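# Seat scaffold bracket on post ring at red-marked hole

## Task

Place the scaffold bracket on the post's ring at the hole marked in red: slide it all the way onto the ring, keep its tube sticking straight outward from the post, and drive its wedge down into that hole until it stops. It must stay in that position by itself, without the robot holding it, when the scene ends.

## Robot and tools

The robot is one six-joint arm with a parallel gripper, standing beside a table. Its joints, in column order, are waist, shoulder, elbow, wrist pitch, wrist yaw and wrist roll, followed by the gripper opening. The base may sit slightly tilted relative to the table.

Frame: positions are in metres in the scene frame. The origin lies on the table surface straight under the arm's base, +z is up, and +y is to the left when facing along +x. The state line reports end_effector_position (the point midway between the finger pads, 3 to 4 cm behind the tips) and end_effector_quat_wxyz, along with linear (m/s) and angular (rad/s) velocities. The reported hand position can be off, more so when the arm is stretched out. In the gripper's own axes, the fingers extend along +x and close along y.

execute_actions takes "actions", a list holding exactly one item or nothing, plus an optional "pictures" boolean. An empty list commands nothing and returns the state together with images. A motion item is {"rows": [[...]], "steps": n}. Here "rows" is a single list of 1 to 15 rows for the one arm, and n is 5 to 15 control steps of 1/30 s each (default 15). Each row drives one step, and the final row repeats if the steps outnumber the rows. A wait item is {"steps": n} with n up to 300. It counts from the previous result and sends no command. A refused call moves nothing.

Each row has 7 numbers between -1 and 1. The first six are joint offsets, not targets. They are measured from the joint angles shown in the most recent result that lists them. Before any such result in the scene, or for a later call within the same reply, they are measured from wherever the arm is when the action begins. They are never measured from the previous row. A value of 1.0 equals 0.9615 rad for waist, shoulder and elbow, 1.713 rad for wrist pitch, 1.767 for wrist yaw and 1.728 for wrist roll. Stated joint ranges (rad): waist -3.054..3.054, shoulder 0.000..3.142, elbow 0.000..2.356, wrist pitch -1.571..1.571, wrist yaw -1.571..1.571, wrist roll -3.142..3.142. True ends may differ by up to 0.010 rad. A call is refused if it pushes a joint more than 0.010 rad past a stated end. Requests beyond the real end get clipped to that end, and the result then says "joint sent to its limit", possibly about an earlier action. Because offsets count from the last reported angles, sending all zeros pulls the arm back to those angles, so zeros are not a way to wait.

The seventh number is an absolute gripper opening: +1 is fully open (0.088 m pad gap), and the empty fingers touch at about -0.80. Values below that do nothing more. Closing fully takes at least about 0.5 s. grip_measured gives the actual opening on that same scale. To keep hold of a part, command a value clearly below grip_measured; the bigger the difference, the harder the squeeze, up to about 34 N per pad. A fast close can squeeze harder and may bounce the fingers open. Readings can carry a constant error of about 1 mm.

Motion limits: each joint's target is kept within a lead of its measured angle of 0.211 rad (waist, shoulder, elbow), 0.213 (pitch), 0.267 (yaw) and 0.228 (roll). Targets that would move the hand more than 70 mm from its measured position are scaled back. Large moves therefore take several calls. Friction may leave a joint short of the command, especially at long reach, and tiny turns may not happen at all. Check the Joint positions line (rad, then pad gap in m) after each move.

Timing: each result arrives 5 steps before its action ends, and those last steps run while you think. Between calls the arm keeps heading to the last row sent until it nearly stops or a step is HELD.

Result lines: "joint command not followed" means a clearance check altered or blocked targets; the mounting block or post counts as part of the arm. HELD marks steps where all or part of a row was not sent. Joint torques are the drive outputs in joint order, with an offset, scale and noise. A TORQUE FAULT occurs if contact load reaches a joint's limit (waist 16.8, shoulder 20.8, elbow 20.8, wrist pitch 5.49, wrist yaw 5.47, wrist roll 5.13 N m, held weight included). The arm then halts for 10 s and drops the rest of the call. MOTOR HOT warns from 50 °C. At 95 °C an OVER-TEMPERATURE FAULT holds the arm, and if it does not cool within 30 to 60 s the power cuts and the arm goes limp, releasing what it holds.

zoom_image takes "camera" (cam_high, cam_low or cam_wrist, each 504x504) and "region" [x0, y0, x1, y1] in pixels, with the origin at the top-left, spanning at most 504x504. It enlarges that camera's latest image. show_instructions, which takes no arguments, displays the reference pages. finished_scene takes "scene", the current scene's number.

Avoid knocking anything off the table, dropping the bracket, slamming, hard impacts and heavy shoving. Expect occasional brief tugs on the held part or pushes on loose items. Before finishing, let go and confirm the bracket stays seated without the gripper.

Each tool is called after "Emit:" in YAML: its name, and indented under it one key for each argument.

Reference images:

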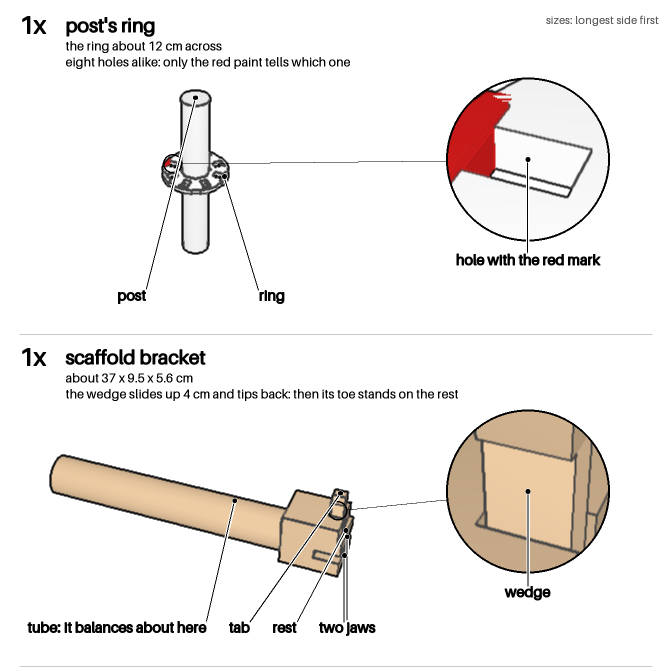

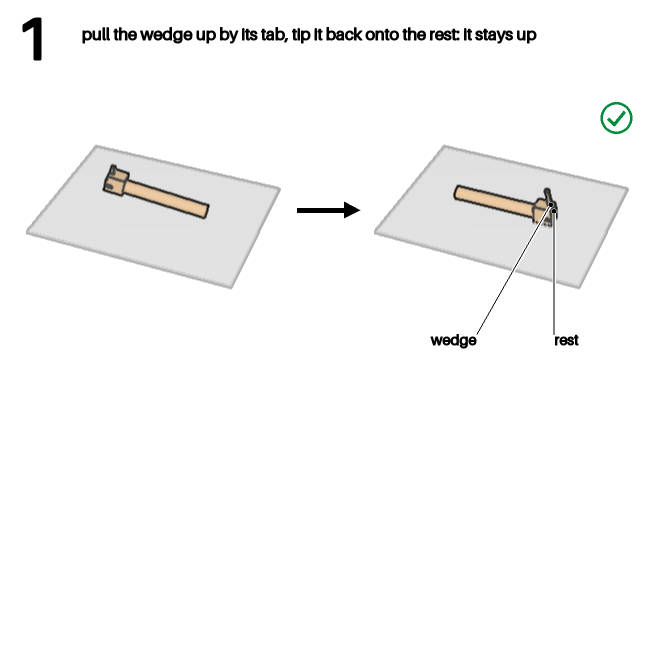

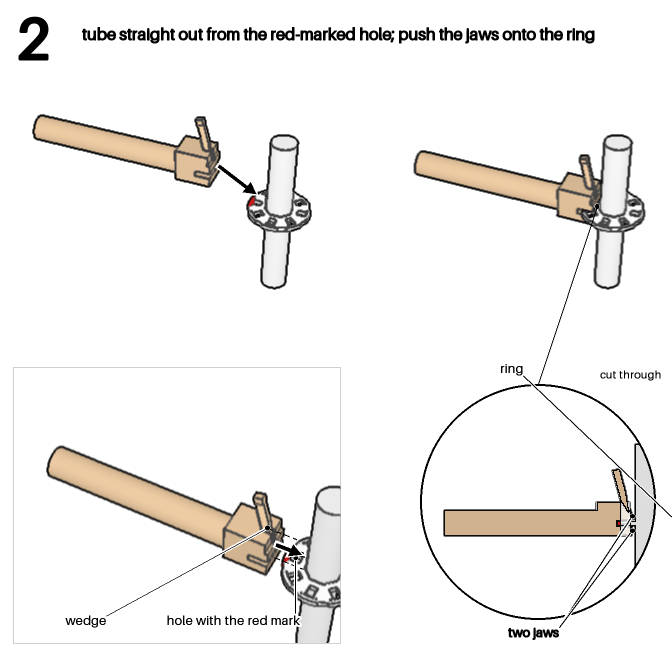

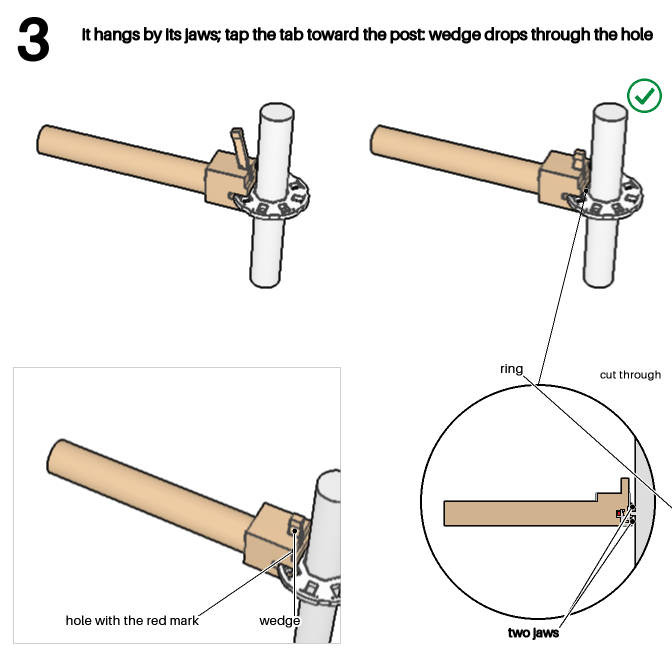

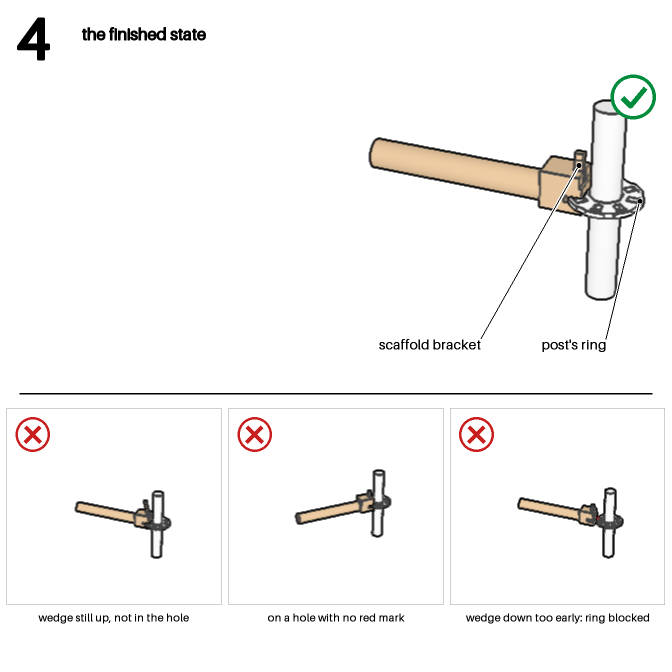

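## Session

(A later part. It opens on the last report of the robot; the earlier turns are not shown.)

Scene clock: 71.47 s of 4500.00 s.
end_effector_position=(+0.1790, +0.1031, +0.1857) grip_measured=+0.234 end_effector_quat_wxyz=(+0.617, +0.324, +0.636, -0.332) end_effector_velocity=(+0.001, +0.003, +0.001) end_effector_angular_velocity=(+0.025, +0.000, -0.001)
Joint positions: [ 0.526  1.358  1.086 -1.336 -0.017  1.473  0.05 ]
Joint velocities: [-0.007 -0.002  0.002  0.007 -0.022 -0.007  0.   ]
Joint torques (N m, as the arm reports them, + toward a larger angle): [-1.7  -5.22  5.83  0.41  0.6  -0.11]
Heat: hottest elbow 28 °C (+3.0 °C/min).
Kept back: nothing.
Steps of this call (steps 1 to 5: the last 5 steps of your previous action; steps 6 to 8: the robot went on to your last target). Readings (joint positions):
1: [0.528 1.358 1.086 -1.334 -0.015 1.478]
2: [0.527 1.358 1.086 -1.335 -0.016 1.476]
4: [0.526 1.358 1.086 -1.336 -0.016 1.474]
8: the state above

Emit:
execute_actions:
  actions:
    - {"rows": [[0.02,-0.019,0.028,0,0.01,0.012,-0.8]], "steps": 12}

Emit:
execute_actions:
  actions:
    - {"steps": 6}

Scene clock: 71.90 s of 4500.00 s.
end_effector_position=(+0.1802, +0.1046, +0.1888) grip_measured=+0.234 end_effector_quat_wxyz=(+0.624, +0.326, +0.628, -0.332) end_effector_velocity=(-0.004, +0.008, +0.006) end_effector_angular_velocity=(+0.029, -0.008, +0.005)
Joint positions: [ 0.539  1.354  1.095 -1.336 -0.003  1.489  0.05 ]
Joint velocities: [ 0.027 -0.017  0.012 -0.007 -0.022  0.022 -0.   ]
Joint torques (N m, as the arm reports them, + toward a larger angle): [ 0.27 -5.95  6.14  0.47  0.15  0.06]
Heat: hottest elbow 29 °C (+4.0 °C/min).
Steps of this call (steps 1 to 6: the robot went on to your last target; steps 7 to 13: the first 7 steps of this action). Readings (joint positions):
7: [0.527 1.358 1.087 -1.336 -0.016 1.474]
8: [0.531 1.358 1.088 -1.336 -0.011 1.478]
10: [0.536 1.356 1.091 -1.336 -0.005 1.485]
13: the state above

Scene clock: 72.10 s of 4500.00 s.
end_effector_position=(+0.1801, +0.1050, +0.1891) grip_measured=+0.234 end_effector_quat_wxyz=(+0.624, +0.326, +0.628, -0.331) end_effector_velocity=(+0.001, +0.001, -0.001) end_effector_angular_velocity=(+0.008, +0.002, +0.005)
Joint positions: [ 0.541  1.353  1.096 -1.336 -0.003  1.491  0.05 ]
Joint velocities: [-0.002  0.002 -0.002  0.007 -0.007 -0.007 -0.   ]
Joint torques (N m, as the arm reports them, + toward a larger angle): [ 0.27 -6.14  6.18  0.45  0.13  0.07]
Heat: hottest elbow 29 °C (+4.1 °C/min).
Kept back: nothing.
Steps of this call (steps 1 to 5: the last 5 steps of your previous action; step 6: the robot went on to your last target). Readings (joint positions):
1: [0.540 1.353 1.095 -1.336 -0.003 1.490]
2: [0.541 1.353 1.096 -1.336 -0.003 1.490]
4: [0.541 1.353 1.096 -1.336 -0.003 1.491]
6: the state above

Emit:
execute_actions:
  actions:
    - {"rows": [[-0.02,0,0,0,0,-0.011,-0.8],[-0.03,0,0,0,0,-0.017,-0.8],[-0.04,0,0,0,0,-0.022,-0.8],[-0.05,0,0,0,0,-0.028,-0.8]], "steps": 15}

Emit:
execute_actions:
  actions:
    - {"steps": 6}

Scene clock: 72.57 s of 4500.00 s.
end_effector_position=(+0.1801, +0.1031, +0.1890) grip_measured=+0.234 end_effector_quat_wxyz=(+0.618, +0.325, +0.638, -0.323) end_effector_velocity=(-0.005, -0.002, +0.000) end_effector_angular_velocity=(+0.023, +0.036, +0.043)
Joint positions: [ 0.516  1.353  1.095 -1.34  -0.027  1.452  0.05 ]
Joint velocities: [-0.022 -0.002 -0.002 -0.022 -0.037 -0.066  0.   ]
Joint torques (N m, as the arm reports them, + toward a larger angle): [-2.07 -4.58  4.65  0.73  1.02 -0.22]
Heat: hottest elbow 29 °C (+4.0 °C/min).
Steps of this call (steps 1 to 4: the robot went on to your last target; steps 5 to 14: the first 10 steps of this action). Readings (joint positions):
5: [0.541 1.353 1.096 -1.336 -0.003 1.490]
6: [0.537 1.353 1.096 -1.336 -0.005 1.484]
8: [0.527 1.353 1.096 -1.337 -0.015 1.471]
12: [0.518 1.353 1.095 -1.339 -0.025 1.456]
14: the state above

Scene clock: 72.77 s of 4500.00 s.
end_effector_position=(+0.1800, +0.1031, +0.1890) grip_measured=+0.234 end_effector_quat_wxyz=(+0.618, +0.325, +0.639, -0.323) end_effector_velocity=(-0.006, -0.003, -0.001) end_effector_angular_velocity=(-0.006, +0.027, +0.005)
Joint positions: [ 0.516  1.353  1.095 -1.34  -0.028  1.45   0.05 ]
Joint velocities: [-0.002 -0.002 -0.007 -0.022 -0.007 -0.007 -0.   ]
Joint torques (N m, as the arm reports them, + toward a larger angle): [-2.25 -4.58  4.72  0.75  1.08 -0.24]
Heat: hottest elbow 29 °C (+4.0 °C/min).
Kept back: nothing.
Steps of this call (steps 1 to 5: the last 5 steps of your previous action; step 6: the robot went on to your last target). Readings (joint positions):
1: [0.516 1.353 1.095 -1.340 -0.028 1.452]
2: [0.516 1.353 1.095 -1.340 -0.028 1.452]
4: [0.516 1.353 1.095 -1.340 -0.028 1.451]
6: the state above

Emit:
execute_actions:
  actions:
    - {"rows": [[0.07,0,0,0,0.015,0.03,-0.8],[0.07,0.03,-0.08,0.06,0.015,0.03,-0.8],[0.07,0.06,-0.16,0.12,0.015,0.03,-0.8],[0.07,0.09,-0.24,0.19,0.015,0.03,-0.8],[0.07,0.12,-0.32,0.25,0.015,0.03,-0.8],[0.07,0.15,-0.40,0.31,0.015,0.03,-0.8],[0.07,0.17,-0.44,0.345,0.015,0.03,-0.8]], "steps": 15}

Emit:
execute_actions:
  actions:
    - {"steps": 10}
  pictures: true

Scene clock: 74.27 s of 4500.00 s.
end_effector_position=(+0.1671, +0.1063, +0.0698) grip_measured=+0.234 end_effector_quat_wxyz=(+0.613, +0.295, +0.647, -0.344) end_effector_velocity=(-0.147, -0.057, -0.294) end_effector_angular_velocity=(-0.016, +0.368, -0.006)
Joint positions: [ 0.577  1.508  0.725 -0.885 -0.008  1.498  0.05 ]
Joint velocities: [ 0.017  0.359 -1.053  1.092 -0.183  0.007 -0.003]
Joint torques (N m, as the arm reports them, + toward a larger angle): [ 0.28 -7.15  6.81  1.37  0.46  0.03]
Heat: hottest elbow 29 °C (+4.0 °C/min).
Steps of this call (steps 1 to 15: the robot went on to your last target; steps 16 to 35: nothing new was sent; steps 36 to 45: the first 10 steps of this action). Readings (joint positions):
36: [0.521 1.353 1.094 -1.339 -0.021 1.456]
37: [0.535 1.356 1.084 -1.324 -0.009 1.468]
39: [0.558 1.368 1.019 -1.212 -0.003 1.484]
43: [0.575 1.471 0.817 -0.978 -0.002 1.495]
45: the state above

Scene clock: 74.60 s of 4500.00 s.
end_effector_position=(+0.1737, +0.1115, +0.0556) grip_measured=+0.233 end_effector_quat_wxyz=(+0.624, +0.315, +0.637, -0.325) end_effector_velocity=(+0.008, +0.007, -0.000) end_effector_angular_velocity=(+0.034, -0.039, +0.010)
Joint positions: [ 0.58   1.52   0.673 -0.758 -0.01   1.501  0.05 ]
Joint velocities: [ 0.002 -0.002 -0.002  0.051 -0.007 -0.007 -0.   ]
Joint torques (N m, as the arm reports them, + toward a larger angle): [ 0.14 -5.26  3.69  0.8   0.34  0.04]
Heat: hottest elbow 29 °C (+4.0 °C/min).
Kept back: nothing.
Steps of this call (steps 1 to 5: the last 5 steps of your previous action; steps 6 to 10: the robot went on to your last target). Readings (joint positions):
1: [0.578 1.516 0.698 -0.852 -0.012 1.499]
2: [0.579 1.519 0.682 -0.826 -0.012 1.500]
4: [0.580 1.520 0.673 -0.787 -0.011 1.500]
8: [0.580 1.520 0.673 -0.760 -0.010 1.501]
10: the state above

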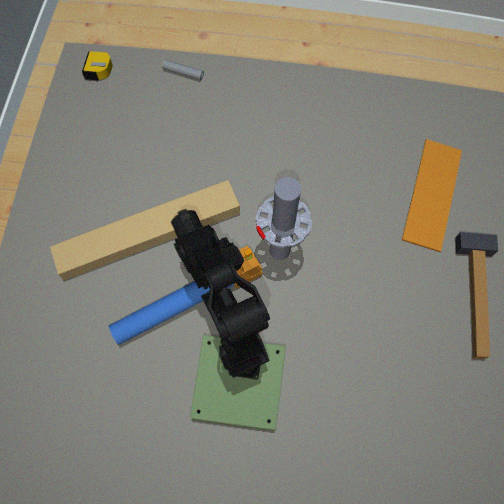

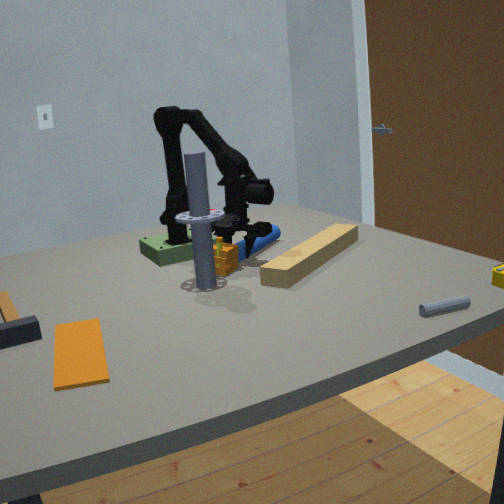

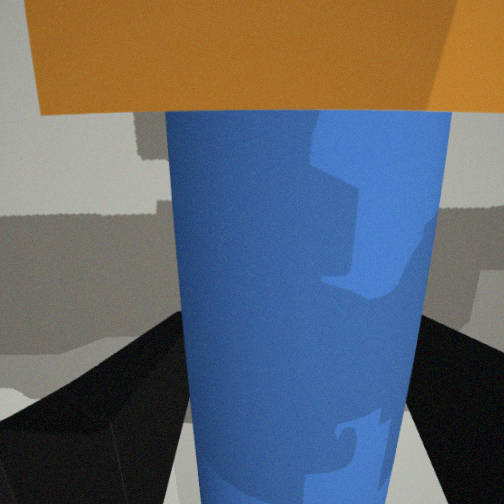

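Emit:
execute_actions:
  actions:
    - {"rows": [[0,0,0,0,0,0,0.5]], "steps": 15}
  pictures: true

Emit:
zoom_image:
  camera: "cam_high"
  region: [90, 200, 330, 380]

Emit:
zoom_image:
  camera: "cam_low"
  region: [170, 190, 300, 300]

Scene clock: 75.23 s of 4500.00 s.
end_effector_position=(+0.1741, +0.1118, +0.0556) grip_measured=+0.367 end_effector_quat_wxyz=(+0.625, +0.315, +0.636, -0.324) end_effector_velocity=(-0.003, +0.000, -0.000) end_effector_angular_velocity=(+0.002, +0.010, -0.005)
Joint positions: [ 0.58   1.52   0.673 -0.756 -0.01   1.502  0.057]
Joint velocities: [ 0.002 -0.002 -0.002 -0.007 -0.007  0.007  0.158]
Joint torques (N m, as the arm reports them, + toward a larger angle): [-0.1  -4.86  3.79  0.32  0.    0.  ]
Heat: hottest elbow 28 °C (+3.0 °C/min).
Steps of this call (steps 1 to 9: the robot went on to your last target; steps 10 to 19: the first 10 steps of this action). Readings (joint positions):
10: [0.580 1.520 0.673 -0.752 -0.010 1.501]
11: [0.580 1.520 0.673 -0.752 -0.010 1.501]
13: [0.580 1.520 0.673 -0.752 -0.010 1.501]
17: [0.580 1.520 0.673 -0.755 -0.010 1.501]
19: the state above

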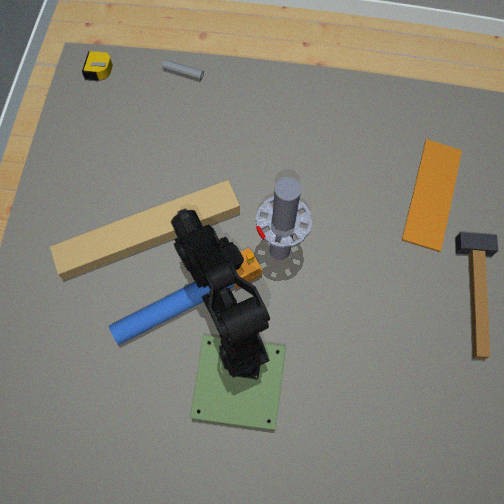

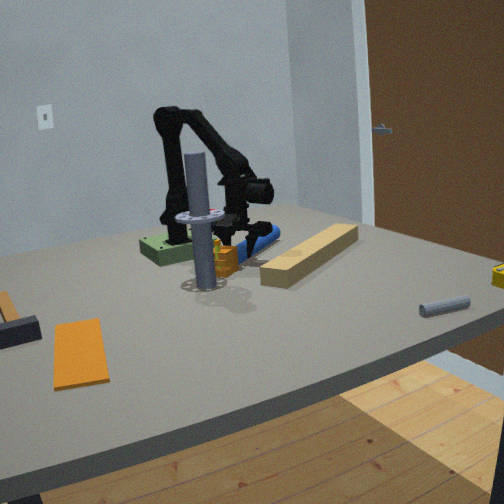

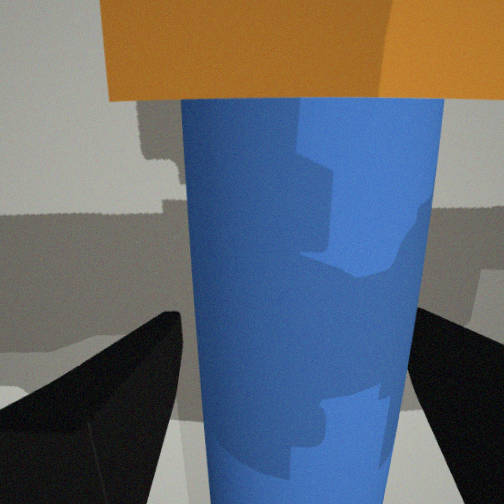

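Region (90, 200, 330, 380) of cam_high's 504x504 image, scaled by 2.100, with more detail than that image has; it fills the top 378 rows of this view, and the rest is white.

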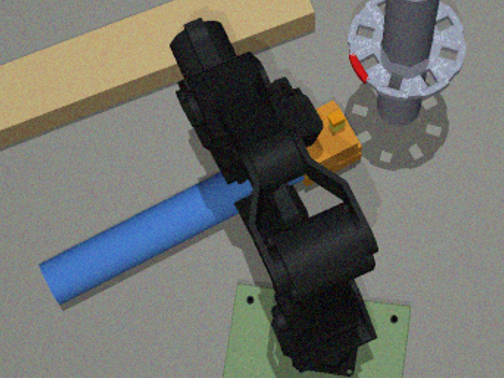

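Region (170, 190, 300, 300) of cam_low's 504x504 image, scaled by 3.877, with more detail than that image has; it fills the top 426 rows of this view, and the rest is white.

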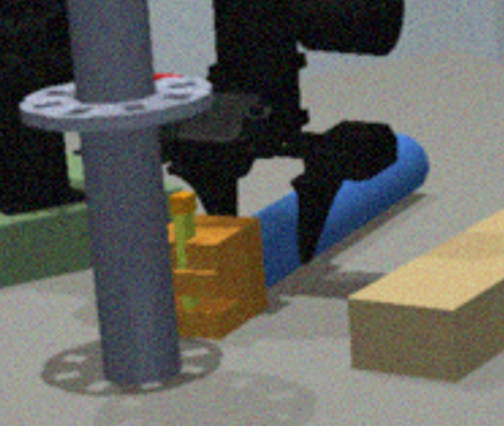

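Emit:
execute_actions:
  actions:
    - {"rows": [[0,0,0,0,0,0,-0.8]], "steps": 15}

Emit:
execute_actions:
  actions:
    - {"rows": [[0.05,-0.01,0.03,-0.02,0,0.028,-0.8],[0.1,-0.01,0.03,-0.02,0,0.056,-0.8],[0.15,-0.01,0.03,-0.02,0,0.083,-0.8],[0.2,-0.01,0.03,-0.02,0,0.111,-0.8],[0.25,-0.01,0.03,-0.02,0,0.139,-0.8],[0.29,-0.01,0.03,-0.02,0,0.161,-0.8],[0.29,-0.01,0.03,-0.02,0,0.161,-0.8],[0.29,-0.01,0.03,-0.02,0,0.161,-0.8],[0.29,-0.01,0.03,-0.02,0,0.161,-0.8],[0.29,0.01,-0.01,0.0,0,0.161,-0.8]], "steps": 15}

Emit:
execute_actions:
  actions:
    - {"rows": [[0,0,0,0,0,0,0.6]], "steps": 15}
  pictures: true

Scene clock: 76.23 s of 4500.00 s.
end_effector_position=(+0.1737, +0.1116, +0.0556) grip_measured=+0.233 end_effector_quat_wxyz=(+0.625, +0.315, +0.637, -0.324) end_effector_velocity=(-0.002, -0.002, +0.000) end_effector_angular_velocity=(+0.003, +0.010, -0.000)
Joint positions: [ 0.58   1.52   0.673 -0.758 -0.01   1.501  0.05 ]
Joint velocities: [-0.007 -0.002 -0.002 -0.007 -0.007 -0.007 -0.   ]
Joint torques (N m, as the arm reports them, + toward a larger angle): [-0.03 -4.82  3.74  0.58 -0.01 -0.02]
Heat: hottest elbow 28 °C (+2.0 °C/min).
Steps of this call (steps 1 to 5: the last 5 steps of your previous action; steps 6 to 15: the robot went on to your last target; steps 16 to 20: nothing new was sent; steps 21 to 30: the first 10 steps of this action). Readings (joint positions):
21: [0.580 1.520 0.673 -0.757 -0.010 1.502]
22: [0.580 1.520 0.673 -0.757 -0.010 1.502]
24: [0.580 1.520 0.673 -0.758 -0.010 1.501]
28: [0.580 1.520 0.673 -0.758 -0.010 1.501]
30: the state above

Scene clock: 76.73 s of 4500.00 s.
end_effector_position=(+0.1383, +0.1521, +0.0584) grip_measured=+0.233 end_effector_quat_wxyz=(+0.626, +0.305, +0.639, -0.327) end_effector_velocity=(-0.047, +0.029, -0.024) end_effector_angular_velocity=(+0.054, +0.024, -0.041)
Joint positions: [ 0.839  1.52   0.688 -0.785 -0.014  1.749  0.05 ]
Joint velocities: [ 0.217 -0.002 -0.115  0.139 -0.066  0.256  0.   ]
Joint torques (N m, as the arm reports them, + toward a larger angle): [-0.32 -4.29  3.06  0.68  0.21  0.14]
Heat: hottest elbow 28 °C (+2.0 °C/min).
Steps of this call (steps 1 to 5: the last 5 steps of your previous action; steps 6 to 15: the first 10 steps of this action, its rows measured from where the robot was after step 5). Readings (joint positions):
5: [0.580 1.520 0.673 -0.758 -0.010 1.501]
6: [0.585 1.520 0.675 -0.761 -0.010 1.509]
7: [0.600 1.520 0.679 -0.768 -0.009 1.532]
9: [0.661 1.520 0.683 -0.779 -0.008 1.596]
13: [0.811 1.520 0.689 -0.784 -0.013 1.723]
15: the state above

Scene clock: 77.23 s of 4500.00 s.
end_effector_position=(+0.1357, +0.1536, +0.0554) grip_measured=+0.367 end_effector_quat_wxyz=(+0.625, +0.309, +0.637, -0.329) end_effector_velocity=(-0.003, -0.004, +0.000) end_effector_angular_velocity=(-0.012, +0.020, -0.015)
Joint positions: [ 0.852  1.522  0.675 -0.767 -0.016  1.771  0.057]
Joint velocities: [-0.007 -0.002 -0.002 -0.022 -0.007  0.007  0.159]
Joint torques (N m, as the arm reports them, + toward a larger angle): [-0.13 -4.8   3.65  0.39 -0.01 -0.06]
Heat: hottest elbow 28 °C (+2.0 °C/min).
Steps of this call (steps 1 to 5: the last 5 steps of your previous action; steps 6 to 15: the first 10 steps of this action, its rows measured from where the robot was after step 5). Readings (joint positions):
5: [0.852 1.522 0.675 -0.768 -0.016 1.770]
6: [0.852 1.522 0.675 -0.768 -0.016 1.771]
7: [0.852 1.522 0.675 -0.768 -0.016 1.771]
9: [0.852 1.522 0.675 -0.768 -0.016 1.771]
13: [0.852 1.522 0.675 -0.768 -0.016 1.771]
15: the state above

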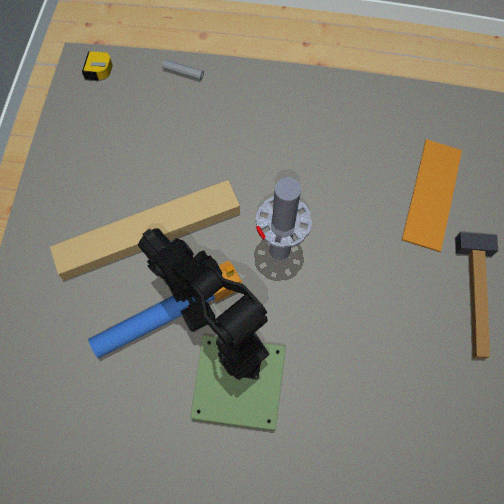

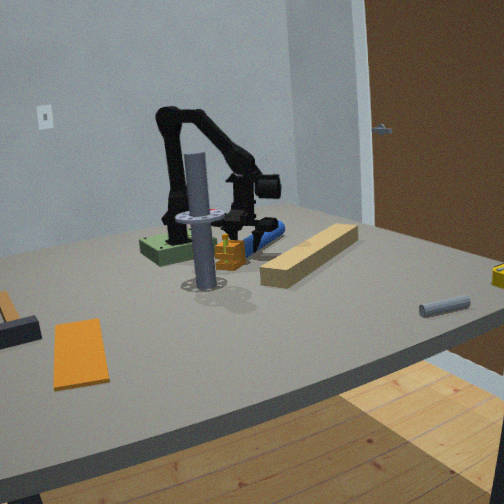

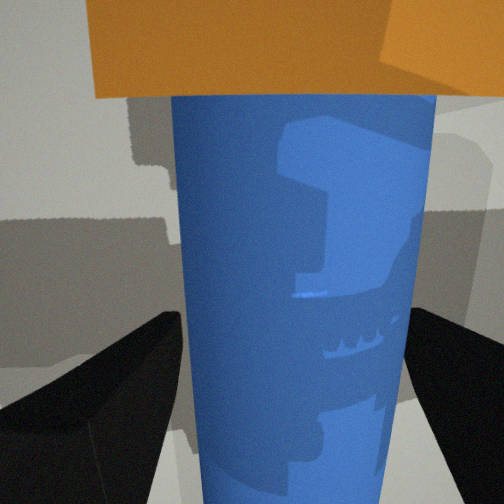

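Emit:
execute_actions:
  actions:
    - {"rows": [[0,-0.138,0.256,-0.2075,0.009,0,1],[0,-0.138,0.256,-0.2075,0.009,0,1],[0,-0.138,0.256,-0.2075,0.009,0,1],[0,-0.138,0.256,-0.2075,0.009,0,1],[0,-0.138,0.256,-0.2075,0.009,0,1],[0,-0.138,0.256,-0.2075,0.009,0,1],[0,-0.138,0.256,-0.2075,0.009,0,1],[0,-0.138,0.256,-0.2075,0.009,0,1],[-0.632,-0.138,0.256,-0.2075,0.009,-0.352,0]], "steps": 15}

Emit:
execute_actions:
  actions:
    - {"steps": 25}
  pictures: true

Scene clock: 78.03 s of 4500.00 s.
end_effector_position=(+0.1546, +0.1501, +0.1361) grip_measured=+0.822 end_effector_quat_wxyz=(+0.636, +0.309, +0.638, -0.304) end_effector_velocity=(+0.246, -0.313, +0.001) end_effector_angular_velocity=(-0.218, +0.021, +0.101)
Joint positions: [ 0.779  1.391  0.914 -1.101 -0.01   1.658  0.079]
Joint velocities: [-1.722 -0.002 -0.002 -0.183  0.154 -1.824 -0.236]
Joint torques (N m, as the arm reports them, + toward a larger angle): [-1.2  -4.69  4.93  0.3   0.23 -0.07]
Heat: hottest elbow 28 °C (+2.0 °C/min).
Steps of this call (steps 1 to 5: the last 5 steps of your previous action; steps 6 to 14: the robot went on to your last target; steps 15 to 24: the first 10 steps of this action). Readings (joint positions):
15: [0.852 1.510 0.698 -0.807 -0.016 1.771]
16: [0.852 1.495 0.734 -0.877 -0.014 1.771]
18: [0.852 1.445 0.824 -0.970 -0.008 1.771]
22: [0.852 1.392 0.913 -1.080 -0.004 1.771]
24: the state above

Scene clock: 78.87 s of 4500.00 s.
end_effector_position=(+0.1994, +0.0621, +0.1398) grip_measured=+0.000 end_effector_quat_wxyz=(+0.626, +0.310, +0.651, -0.297) end_effector_velocity=(-0.005, -0.001, +0.001) end_effector_angular_velocity=(+0.003, +0.018, +0.005)
Joint positions: [ 0.294  1.379  0.919 -1.138 -0.035  1.164  0.039]
Joint velocities: [-0.002 -0.007 -0.002 -0.022 -0.007 -0.007 -0.   ]
Joint torques (N m, as the arm reports them, + toward a larger angle): [-5.07 -3.36  4.77  1.54  1.47 -0.06]
Heat: hottest elbow 28 °C (+2.0 °C/min).
Kept back: nothing.
Steps of this call (steps 1 to 5: the last 5 steps of your previous action; steps 6 to 25: the robot went on to your last target). Readings (joint positions):
1: [0.720 1.391 0.914 -1.105 -0.005 1.597]
2: [0.661 1.391 0.915 -1.108 -0.003 1.536]
4: [0.546 1.391 0.916 -1.112 -0.003 1.414]
8: [0.334 1.391 0.916 -1.117 0.001 1.235]
25: the state above

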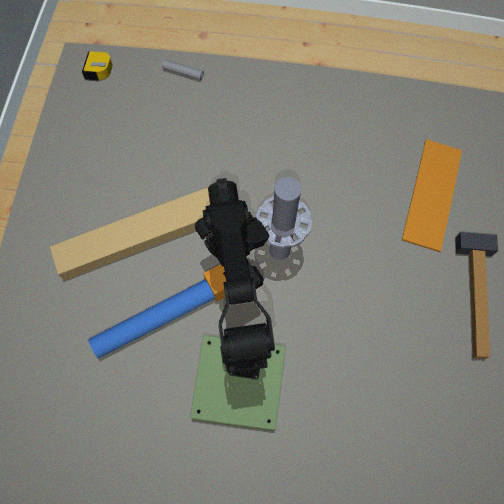

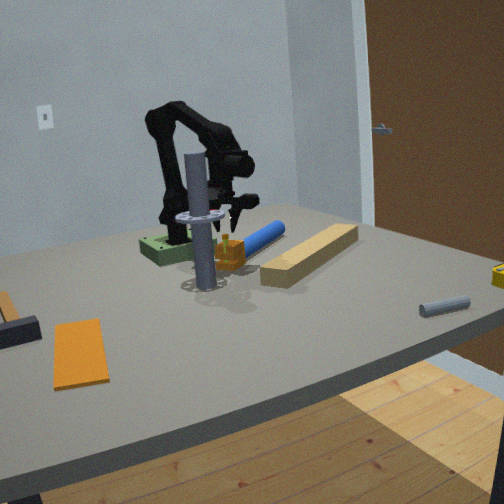

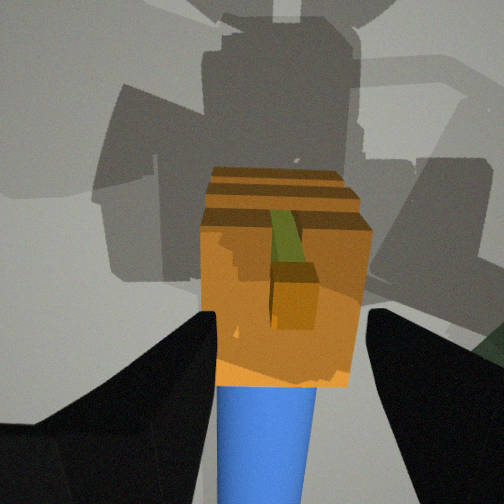

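Emit:
execute_actions:
  actions:
    - {"rows": [[0.58,0.012,-0.005,0.011,0.02,0.351,0.6]], "steps": 15}

Emit:
execute_actions:
  actions:
    - {"rows": [[0.0,0.04,-0.08,0.07,0,0,0.6],[0.0,0.08,-0.16,0.14,0,0,0.6],[0.0,0.12,-0.24,0.2,0,0,0.6],[0.0,0.145,-0.275,0.225,0,0,0.6]], "steps": 15}

Emit:
execute_actions:
  actions:
    - {"steps": 8}
  pictures: true

Scene clock: 79.97 s of 4500.00 s.
end_effector_position=(+0.1529, +0.1486, +0.1383) grip_measured=+0.578 end_effector_quat_wxyz=(+0.633, +0.317, +0.631, -0.318) end_effector_velocity=(-0.138, +0.135, -0.001) end_effector_angular_velocity=(-0.009, +0.024, +0.146)
Joint positions: [ 0.785  1.385  0.919 -1.117 -0.001  1.699  0.067]
Joint velocities: [ 0.886 -0.002 -0.002 -0.022 -0.022  0.74   0.011]
Joint torques (N m, as the arm reports them, + toward a larger angle): [-1.41 -4.02  4.12  0.36  0.09  0.09]
Heat: hottest elbow 28 °C (+2.0 °C/min).
Steps of this call (steps 1 to 15: the robot went on to your last target; steps 16 to 23: nothing new was sent; steps 24 to 33: the first 10 steps of this action). Readings (joint positions):
24: [0.315 1.379 0.919 -1.130 -0.009 1.213]
25: [0.363 1.382 0.919 -1.120 0.004 1.276]
27: [0.474 1.385 0.919 -1.117 0.005 1.397]
31: [0.699 1.385 0.919 -1.117 0.004 1.633]
33: the state above

Scene clock: 80.47 s of 4500.00 s.
end_effector_position=(+0.1364, +0.1475, +0.0530) grip_measured=+0.600 end_effector_quat_wxyz=(+0.629, +0.305, +0.633, -0.332) end_effector_velocity=(+0.044, +0.048, -0.010) end_effector_angular_velocity=(+0.232, -0.206, -0.008)
Joint positions: [ 0.841  1.52   0.662 -0.764 -0.     1.758  0.068]
Joint velocities: [-0.002  0.007 -0.027  0.344 -0.007  0.007 -0.   ]
Joint torques (N m, as the arm reports them, + toward a larger angle): [-0.25 -4.52  3.66  0.79  0.01 -0.08]
Heat: hottest elbow 28 °C (+2.0 °C/min).
Steps of this call (steps 1 to 5: the last 5 steps of your previous action; steps 6 to 15: the first 10 steps of this action, its rows measured from where the robot was after step 5). Readings (joint positions):
5: [0.839 1.385 0.919 -1.117 -0.000 1.756]
6: [0.841 1.388 0.910 -1.099 -0.000 1.758]
7: [0.841 1.394 0.886 -1.042 -0.000 1.758]
9: [0.841 1.435 0.808 -0.913 -0.000 1.758]
13: [0.841 1.516 0.675 -0.793 -0.000 1.758]
15: the state above

Scene clock: 80.73 s of 4500.00 s.
end_effector_position=(+0.1404, +0.1518, +0.0527) grip_measured=+0.600 end_effector_quat_wxyz=(+0.632, +0.314, +0.631, -0.323) end_effector_velocity=(+0.001, +0.001, +0.001) end_effector_angular_velocity=(+0.014, -0.003, -0.000)
Joint positions: [ 0.841  1.52   0.661 -0.735 -0.     1.758  0.068]
Joint velocities: [-0.007 -0.007 -0.002  0.007 -0.007 -0.007 -0.   ]
Joint torques (N m, as the arm reports them, + toward a larger angle): [-0.23 -4.21  3.13  0.61 -0.01 -0.09]
Heat: hottest elbow 28 °C (+2.0 °C/min).
Kept back: nothing.
Steps of this call (steps 1 to 5: the last 5 steps of your previous action; steps 6 to 8: the robot went on to your last target). Readings (joint positions):
1: [0.841 1.520 0.661 -0.752 -0.000 1.758]
2: [0.841 1.520 0.661 -0.744 -0.000 1.758]
4: [0.841 1.520 0.661 -0.742 -0.000 1.758]
8: the state above

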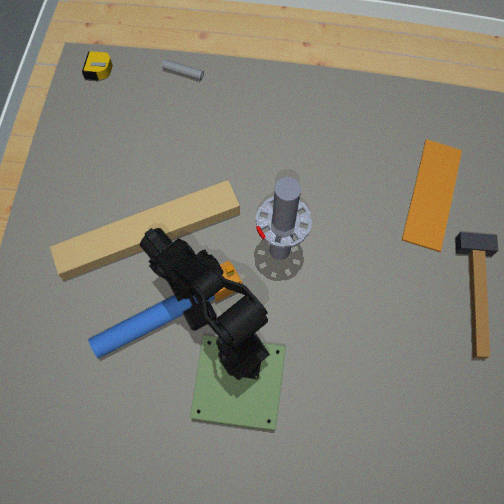

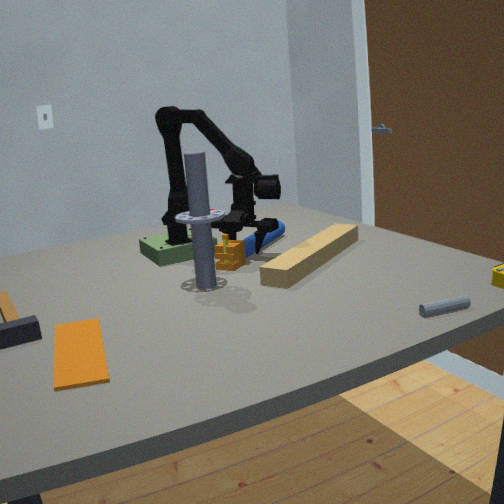

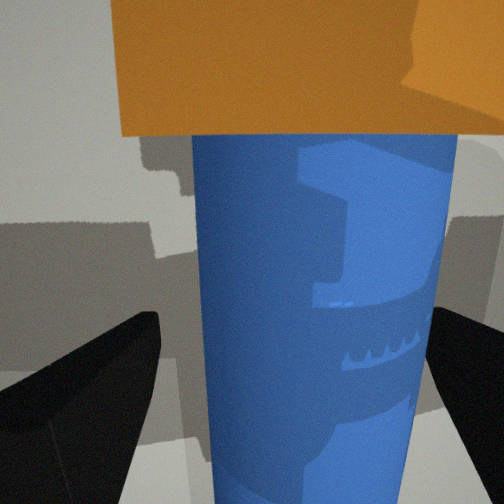

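Close and drag.

Emit:
execute_actions:
  actions:
    - {"rows": [[0,0,0,-0.012,0,0,-0.8]], "steps": 15}

Emit:
execute_actions:
  actions:
    - {"rows": [[0,-0.01,0.03,-0.02,0,0,-0.8],[0,-0.01,0.03,-0.02,0,0,-0.8],[0.0,-0.01,0.03,-0.02,0,0,-0.8],[0.05,-0.01,0.03,-0.02,0,0.028,-0.8],[0.1,-0.01,0.03,-0.02,0,0.056,-0.8],[0.15,-0.01,0.03,-0.02,0,0.083,-0.8],[0.2,-0.01,0.03,-0.02,0,0.111,-0.8],[0.23,-0.01,0.03,-0.02,0,0.128,-0.8],[0.23,-0.01,0.03,-0.02,0,0.128,-0.8],[0.23,-0.01,0.03,-0.02,0,0.128,-0.8],[0.23,-0.01,0.03,-0.02,0,0.128,-0.8],[0.23,0.01,-0.01,0.0,0,0.128,-0.8]], "steps": 15}

Emit:
execute_actions:
  actions:
    - {"rows": [[0,0,0,0,0,0,0.8]], "steps": 15}

Scene clock: 81.37 s of 4500.00 s.
end_effector_position=(+0.1384, +0.1497, +0.0528) grip_measured=+0.233 end_effector_quat_wxyz=(+0.631, +0.309, +0.632, -0.327) end_effector_velocity=(-0.006, -0.004, +0.001) end_effector_angular_velocity=(-0.018, +0.027, +0.024)
Joint positions: [ 0.841  1.52   0.661 -0.749 -0.001  1.758  0.05 ]
Joint velocities: [ 0.002 -0.002  0.002 -0.037 -0.007 -0.022 -0.   ]
Joint torques (N m, as the arm reports them, + toward a larger angle): [-0.06 -4.73  3.7  -0.01 -0.01 -0.01]
Heat: hottest elbow 28 °C (+2.0 °C/min).
Steps of this call (steps 1 to 9: the robot went on to your last target; steps 10 to 19: the first 10 steps of this action). Readings (joint positions):
10: [0.841 1.520 0.661 -0.735 -0.000 1.758]
11: [0.841 1.520 0.661 -0.739 -0.000 1.758]
13: [0.841 1.520 0.661 -0.748 -0.001 1.758]
17: [0.841 1.520 0.661 -0.748 -0.001 1.758]
19: the state above

Scene clock: 81.87 s of 4500.00 s.
end_effector_position=(+0.1092, +0.1721, +0.0562) grip_measured=+0.233 end_effector_quat_wxyz=(+0.633, +0.303, +0.632, -0.329) end_effector_velocity=(-0.109, +0.068, +0.000) end_effector_angular_velocity=(+0.003, +0.013, +0.141)
Joint positions: [ 1.02   1.52   0.678 -0.777 -0.003  1.93   0.05 ]
Joint velocities: [ 0.603 -0.002  0.002 -0.007 -0.037  0.462 -0.   ]
Joint torques (N m, as the arm reports them, + toward a larger angle): [-1.14 -5.89  4.68 -0.03  0.12  0.13]
Heat: hottest elbow 28 °C (+2.0 °C/min).
Steps of this call (steps 1 to 5: the last 5 steps of your previous action; steps 6 to 15: the first 10 steps of this action, its rows measured from where the robot was after step 5). Readings (joint positions):
5: [0.841 1.520 0.661 -0.750 -0.001 1.758]
6: [0.841 1.520 0.664 -0.755 -0.001 1.758]
7: [0.841 1.520 0.667 -0.764 -0.001 1.758]
9: [0.845 1.520 0.669 -0.774 0.001 1.766]
13: [0.961 1.520 0.677 -0.777 0.001 1.886]
15: the state above

Scene clock: 82.37 s of 4500.00 s.
end_effector_position=(+0.1023, +0.1749, +0.0528) grip_measured=+0.367 end_effector_quat_wxyz=(+0.631, +0.305, +0.632, -0.330) end_effector_velocity=(-0.001, -0.000, -0.001) end_effector_angular_velocity=(+0.006, +0.005, +0.005)
Joint positions: [ 1.054  1.522  0.664 -0.759 -0.006  1.968  0.057]
Joint velocities: [-0.002 -0.002 -0.007  0.007 -0.007 -0.007  0.158]
Joint torques (N m, as the arm reports them, + toward a larger angle): [-0.07 -4.78  3.8   0.36  0.   -0.07]
Heat: hottest elbow 28 °C (+2.0 °C/min).
Steps of this call (steps 1 to 5: the last 5 steps of your previous action; steps 6 to 15: the first 10 steps of this action, its rows measured from where the robot was after step 5). Readings (joint positions):
5: [1.053 1.521 0.665 -0.759 -0.006 1.967]
6: [1.054 1.522 0.664 -0.759 -0.006 1.968]
7: [1.054 1.522 0.664 -0.759 -0.006 1.968]
9: [1.054 1.522 0.664 -0.759 -0.006 1.968]
13: [1.054 1.522 0.664 -0.759 -0.006 1.968]
15: the state above

Emit:
execute_actions:
  actions:
    - {"rows": [[0,-0.271,0.168,-0.232,0.003,0,1],[0,-0.271,0.168,-0.232,0.003,0,1],[0,-0.271,0.168,-0.232,0.003,0,1],[0,-0.271,0.168,-0.232,0.003,0,1],[0,-0.271,0.168,-0.232,0.003,0,1],[0,-0.271,0.168,-0.232,0.003,0,1],[0,-0.271,0.168,-0.232,0.003,0,1],[0,-0.271,0.168,-0.232,0.003,0,1],[-0.739,-0.271,0.168,-0.232,0.003,-0.411,0]], "steps": 15}

Emit:
execute_actions:
  actions:
    - {"steps": 22}
  pictures: true

Scene clock: 83.20 s of 4500.00 s.
end_effector_position=(+0.1056, +0.1537, +0.1352) grip_measured=+0.830 end_effector_quat_wxyz=(+0.636, +0.309, +0.637, -0.306) end_effector_velocity=(+0.272, -0.226, +0.003) end_effector_angular_velocity=(-0.178, -0.048, +0.047)
Joint positions: [ 0.975  1.271  0.824 -1.13  -0.009  1.856  0.08 ]
Joint velocities: [-1.761 -0.007 -0.002 -0.139  0.154 -1.81  -0.23 ]
Joint torques (N m, as the arm reports them, + toward a larger angle): [-0.54 -4.51  4.51  0.25  0.17 -0.07]
Heat: hottest elbow 28 °C (+2.0 °C/min).
Steps of this call (steps 1 to 5: the last 5 steps of your previous action; steps 6 to 15: the robot went on to your last target; steps 16 to 25: the first 10 steps of this action). Readings (joint positions):
16: [1.054 1.500 0.681 -0.794 -0.006 1.968]
17: [1.054 1.464 0.704 -0.864 -0.006 1.968]
19: [1.054 1.361 0.764 -0.964 -0.006 1.968]
23: [1.054 1.273 0.824 -1.106 -0.004 1.968]
25: the state above

Scene clock: 83.93 s of 4500.00 s.
end_effector_position=(+0.1714, +0.0589, +0.1364) grip_measured=+0.001 end_effector_quat_wxyz=(+0.628, +0.314, +0.635, -0.320) end_effector_velocity=(-0.002, -0.005, -0.001) end_effector_angular_velocity=(-0.010, +0.009, +0.005)
Joint positions: [ 0.348  1.267  0.824 -1.154 -0.     1.262  0.039]
Joint velocities: [-0.017 -0.002 -0.007 -0.007  0.007 -0.022 -0.   ]
Joint torques (N m, as the arm reports them, + toward a larger angle): [-0.3  -4.42  4.7   0.26 -0.04 -0.07]
Heat: hottest elbow 28 °C (+2.0 °C/min).
Kept back: nothing.
Steps of this call (steps 1 to 5: the last 5 steps of your previous action; steps 6 to 22: the robot went on to your last target). Readings (joint positions):
1: [0.916 1.271 0.824 -1.134 -0.005 1.795]
2: [0.858 1.270 0.824 -1.138 -0.004 1.734]
4: [0.743 1.269 0.824 -1.147 -0.004 1.612]
8: [0.517 1.268 0.824 -1.150 -0.004 1.381]
22: the state above

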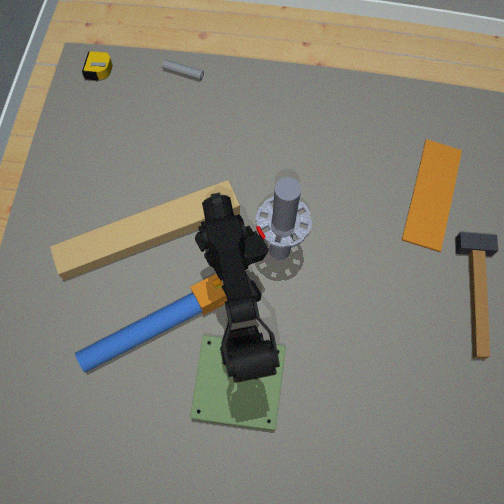

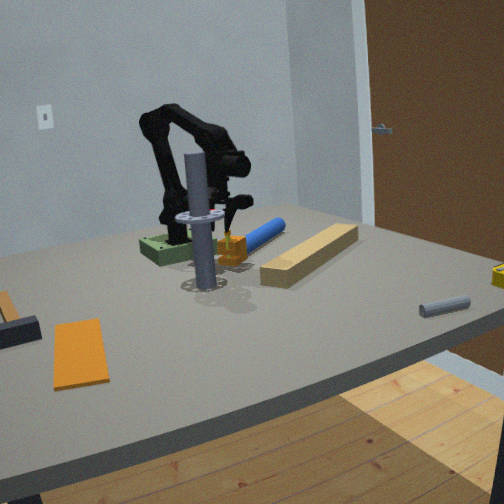

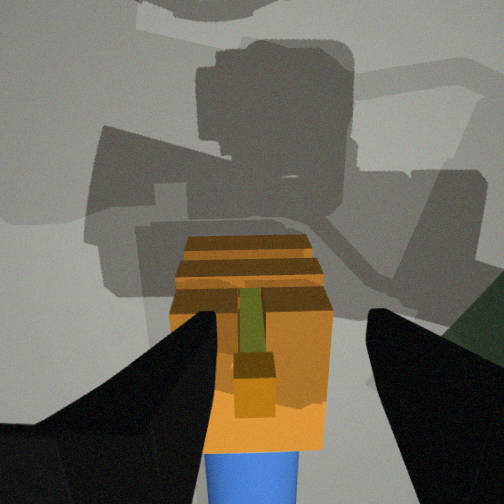

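Emit:
execute_actions:
  actions:
    - {"rows": [[0.095,0.05,-0.035,0.04,0,0.05,0]], "steps": 15}

Emit:
execute_actions:
  actions:
    - {"steps": 8}
  pictures: true

Scene clock: 85.07 s of 4500.00 s.
end_effector_position=(+0.1716, +0.0756, +0.1235) grip_measured=+0.000 end_effector_quat_wxyz=(+0.630, +0.312, +0.635, -0.320) end_effector_velocity=(+0.002, +0.004, -0.001) end_effector_angular_velocity=(-0.001, -0.019, -0.015)
Joint positions: [ 0.433  1.307  0.799 -1.09   0.001  1.342  0.039]
Joint velocities: [ 0.022  0.002 -0.002  0.022  0.007  0.037  0.   ]
Joint torques (N m, as the arm reports them, + toward a larger angle): [ 0.29 -3.12  3.68  0.64 -0.09  0.07]
Heat: hottest elbow 28 °C (+2.0 °C/min).
Steps of this call (steps 1 to 24: the robot went on to your last target; steps 25 to 34: the first 10 steps of this action). Readings (joint positions):
25: [0.356 1.271 0.821 -1.147 0.002 1.278]
26: [0.379 1.277 0.818 -1.127 0.003 1.297]
28: [0.412 1.295 0.810 -1.105 0.001 1.320]
32: [0.431 1.306 0.800 -1.093 0.001 1.339]
34: the state above

Scene clock: 85.33 s of 4500.00 s.
end_effector_position=(+0.1718, +0.0763, +0.1234) grip_measured=+0.000 end_effector_quat_wxyz=(+0.630, +0.312, +0.635, -0.320) end_effector_velocity=(-0.003, +0.002, -0.000) end_effector_angular_velocity=(+0.017, +0.016, -0.010)
Joint positions: [ 0.436  1.308  0.799 -1.088  0.001  1.346  0.039]
Joint velocities: [-0.002 -0.002 -0.002 -0.007 -0.022  0.007 -0.   ]
Joint torques (N m, as the arm reports them, + toward a larger angle): [ 0.33 -3.14  3.64  0.65 -0.09  0.06]
Heat: hottest elbow 28 °C (+2.0 °C/min).
Kept back: nothing.
Steps of this call (steps 1 to 5: the last 5 steps of your previous action; steps 6 to 8: the robot went on to your last target). Readings (joint positions):
1: [0.434 1.307 0.799 -1.089 0.001 1.343]
2: [0.435 1.307 0.799 -1.089 0.001 1.344]
4: [0.435 1.308 0.799 -1.088 0.001 1.345]
8: the state above

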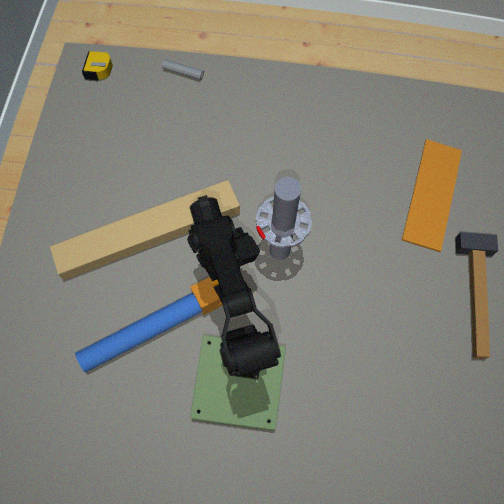

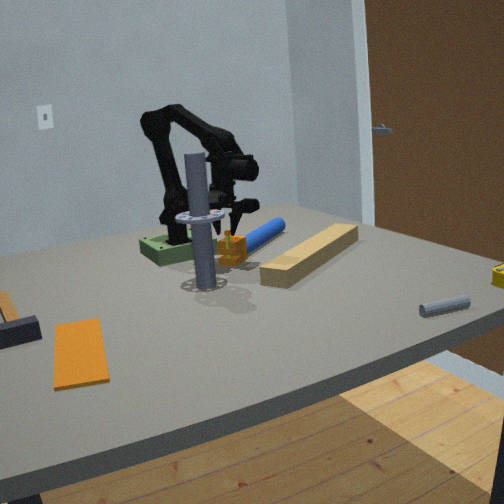

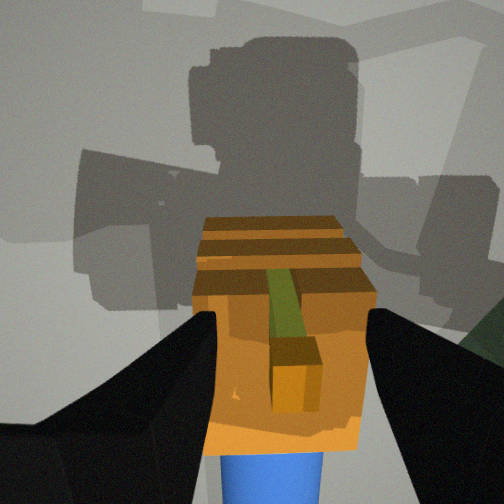

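Emit:
execute_actions:
  actions:
    - {"rows": [[0.03,0,0,0,0,0.016,0],[0.03,0,0,0,0,0.016,0],[0.03,0,0,0,0,0.016,0],[0.03,0.024,-0.073,0.047,0,0.016,0]], "steps": 15}

Emit:
execute_actions:
  actions:
    - {"steps": 8}
  pictures: true

Scene clock: 85.93 s of 4500.00 s.
end_effector_position=(+0.1672, +0.0793, +0.1063) grip_measured=+0.000 end_effector_quat_wxyz=(+0.629, +0.310, +0.636, -0.322) end_effector_velocity=(-0.003, +0.000, -0.018) end_effector_angular_velocity=(+0.008, +0.001, -0.005)
Joint positions: [ 0.461  1.325  0.74  -1.02   0.001  1.37   0.039]
Joint velocities: [ 0.002  0.012 -0.066  0.081 -0.007  0.007 -0.   ]
Joint torques (N m, as the arm reports them, + toward a larger angle): [ 0.31 -3.4   3.94  0.75 -0.01  0.07]
Heat: hottest elbow 28 °C (+2.0 °C/min).
Steps of this call (steps 1 to 8: the robot went on to your last target; steps 9 to 18: the first 10 steps of this action). Readings (joint positions):
9: [0.439 1.308 0.799 -1.088 0.001 1.352]
10: [0.445 1.308 0.799 -1.088 0.001 1.357]
12: [0.455 1.309 0.792 -1.074 0.001 1.364]
16: [0.460 1.322 0.749 -1.028 0.001 1.369]
18: the state above

Scene clock: 86.20 s of 4500.00 s.
end_effector_position=(+0.1684, +0.0800, +0.1057) grip_measured=+0.000 end_effector_quat_wxyz=(+0.630, +0.312, +0.635, -0.320) end_effector_velocity=(+0.000, +0.002, -0.000) end_effector_angular_velocity=(+0.010, -0.003, +0.010)
Joint positions: [ 0.461  1.325  0.738 -1.011  0.001  1.371  0.039]
Joint velocities: [ 0.002 -0.002 -0.002  0.007 -0.007 -0.007 -0.   ]
Joint torques (N m, as the arm reports them, + toward a larger angle): [ 0.33 -3.24  3.52  0.67 -0.01  0.05]
Heat: hottest elbow 28 °C (+2.0 °C/min).
Kept back: nothing.
Steps of this call (steps 1 to 5: the last 5 steps of your previous action; steps 6 to 8: the robot went on to your last target). Readings (joint positions):
1: [0.461 1.325 0.739 -1.017 0.001 1.370]
2: [0.461 1.325 0.739 -1.014 0.001 1.371]
4: [0.461 1.325 0.739 -1.012 0.001 1.371]
8: the state above

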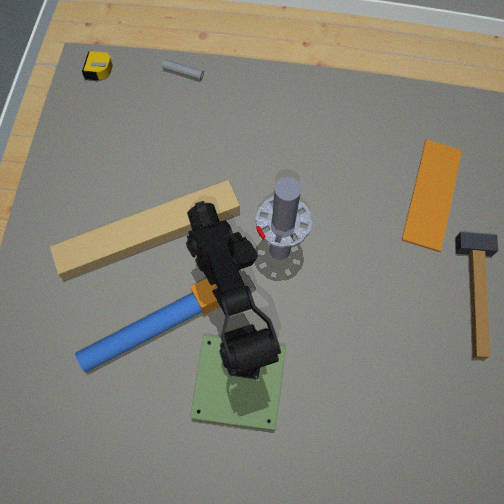

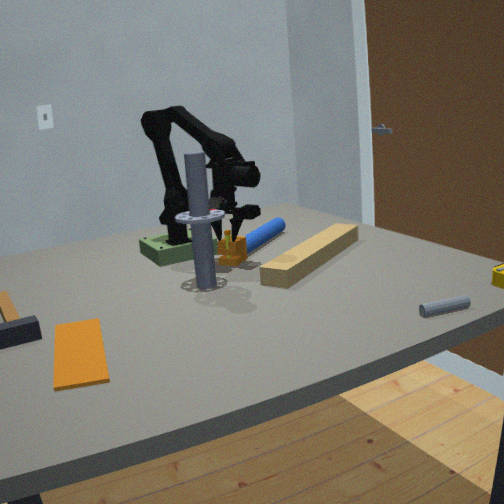

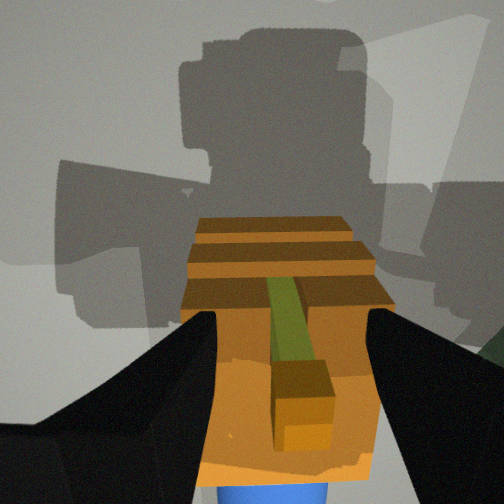

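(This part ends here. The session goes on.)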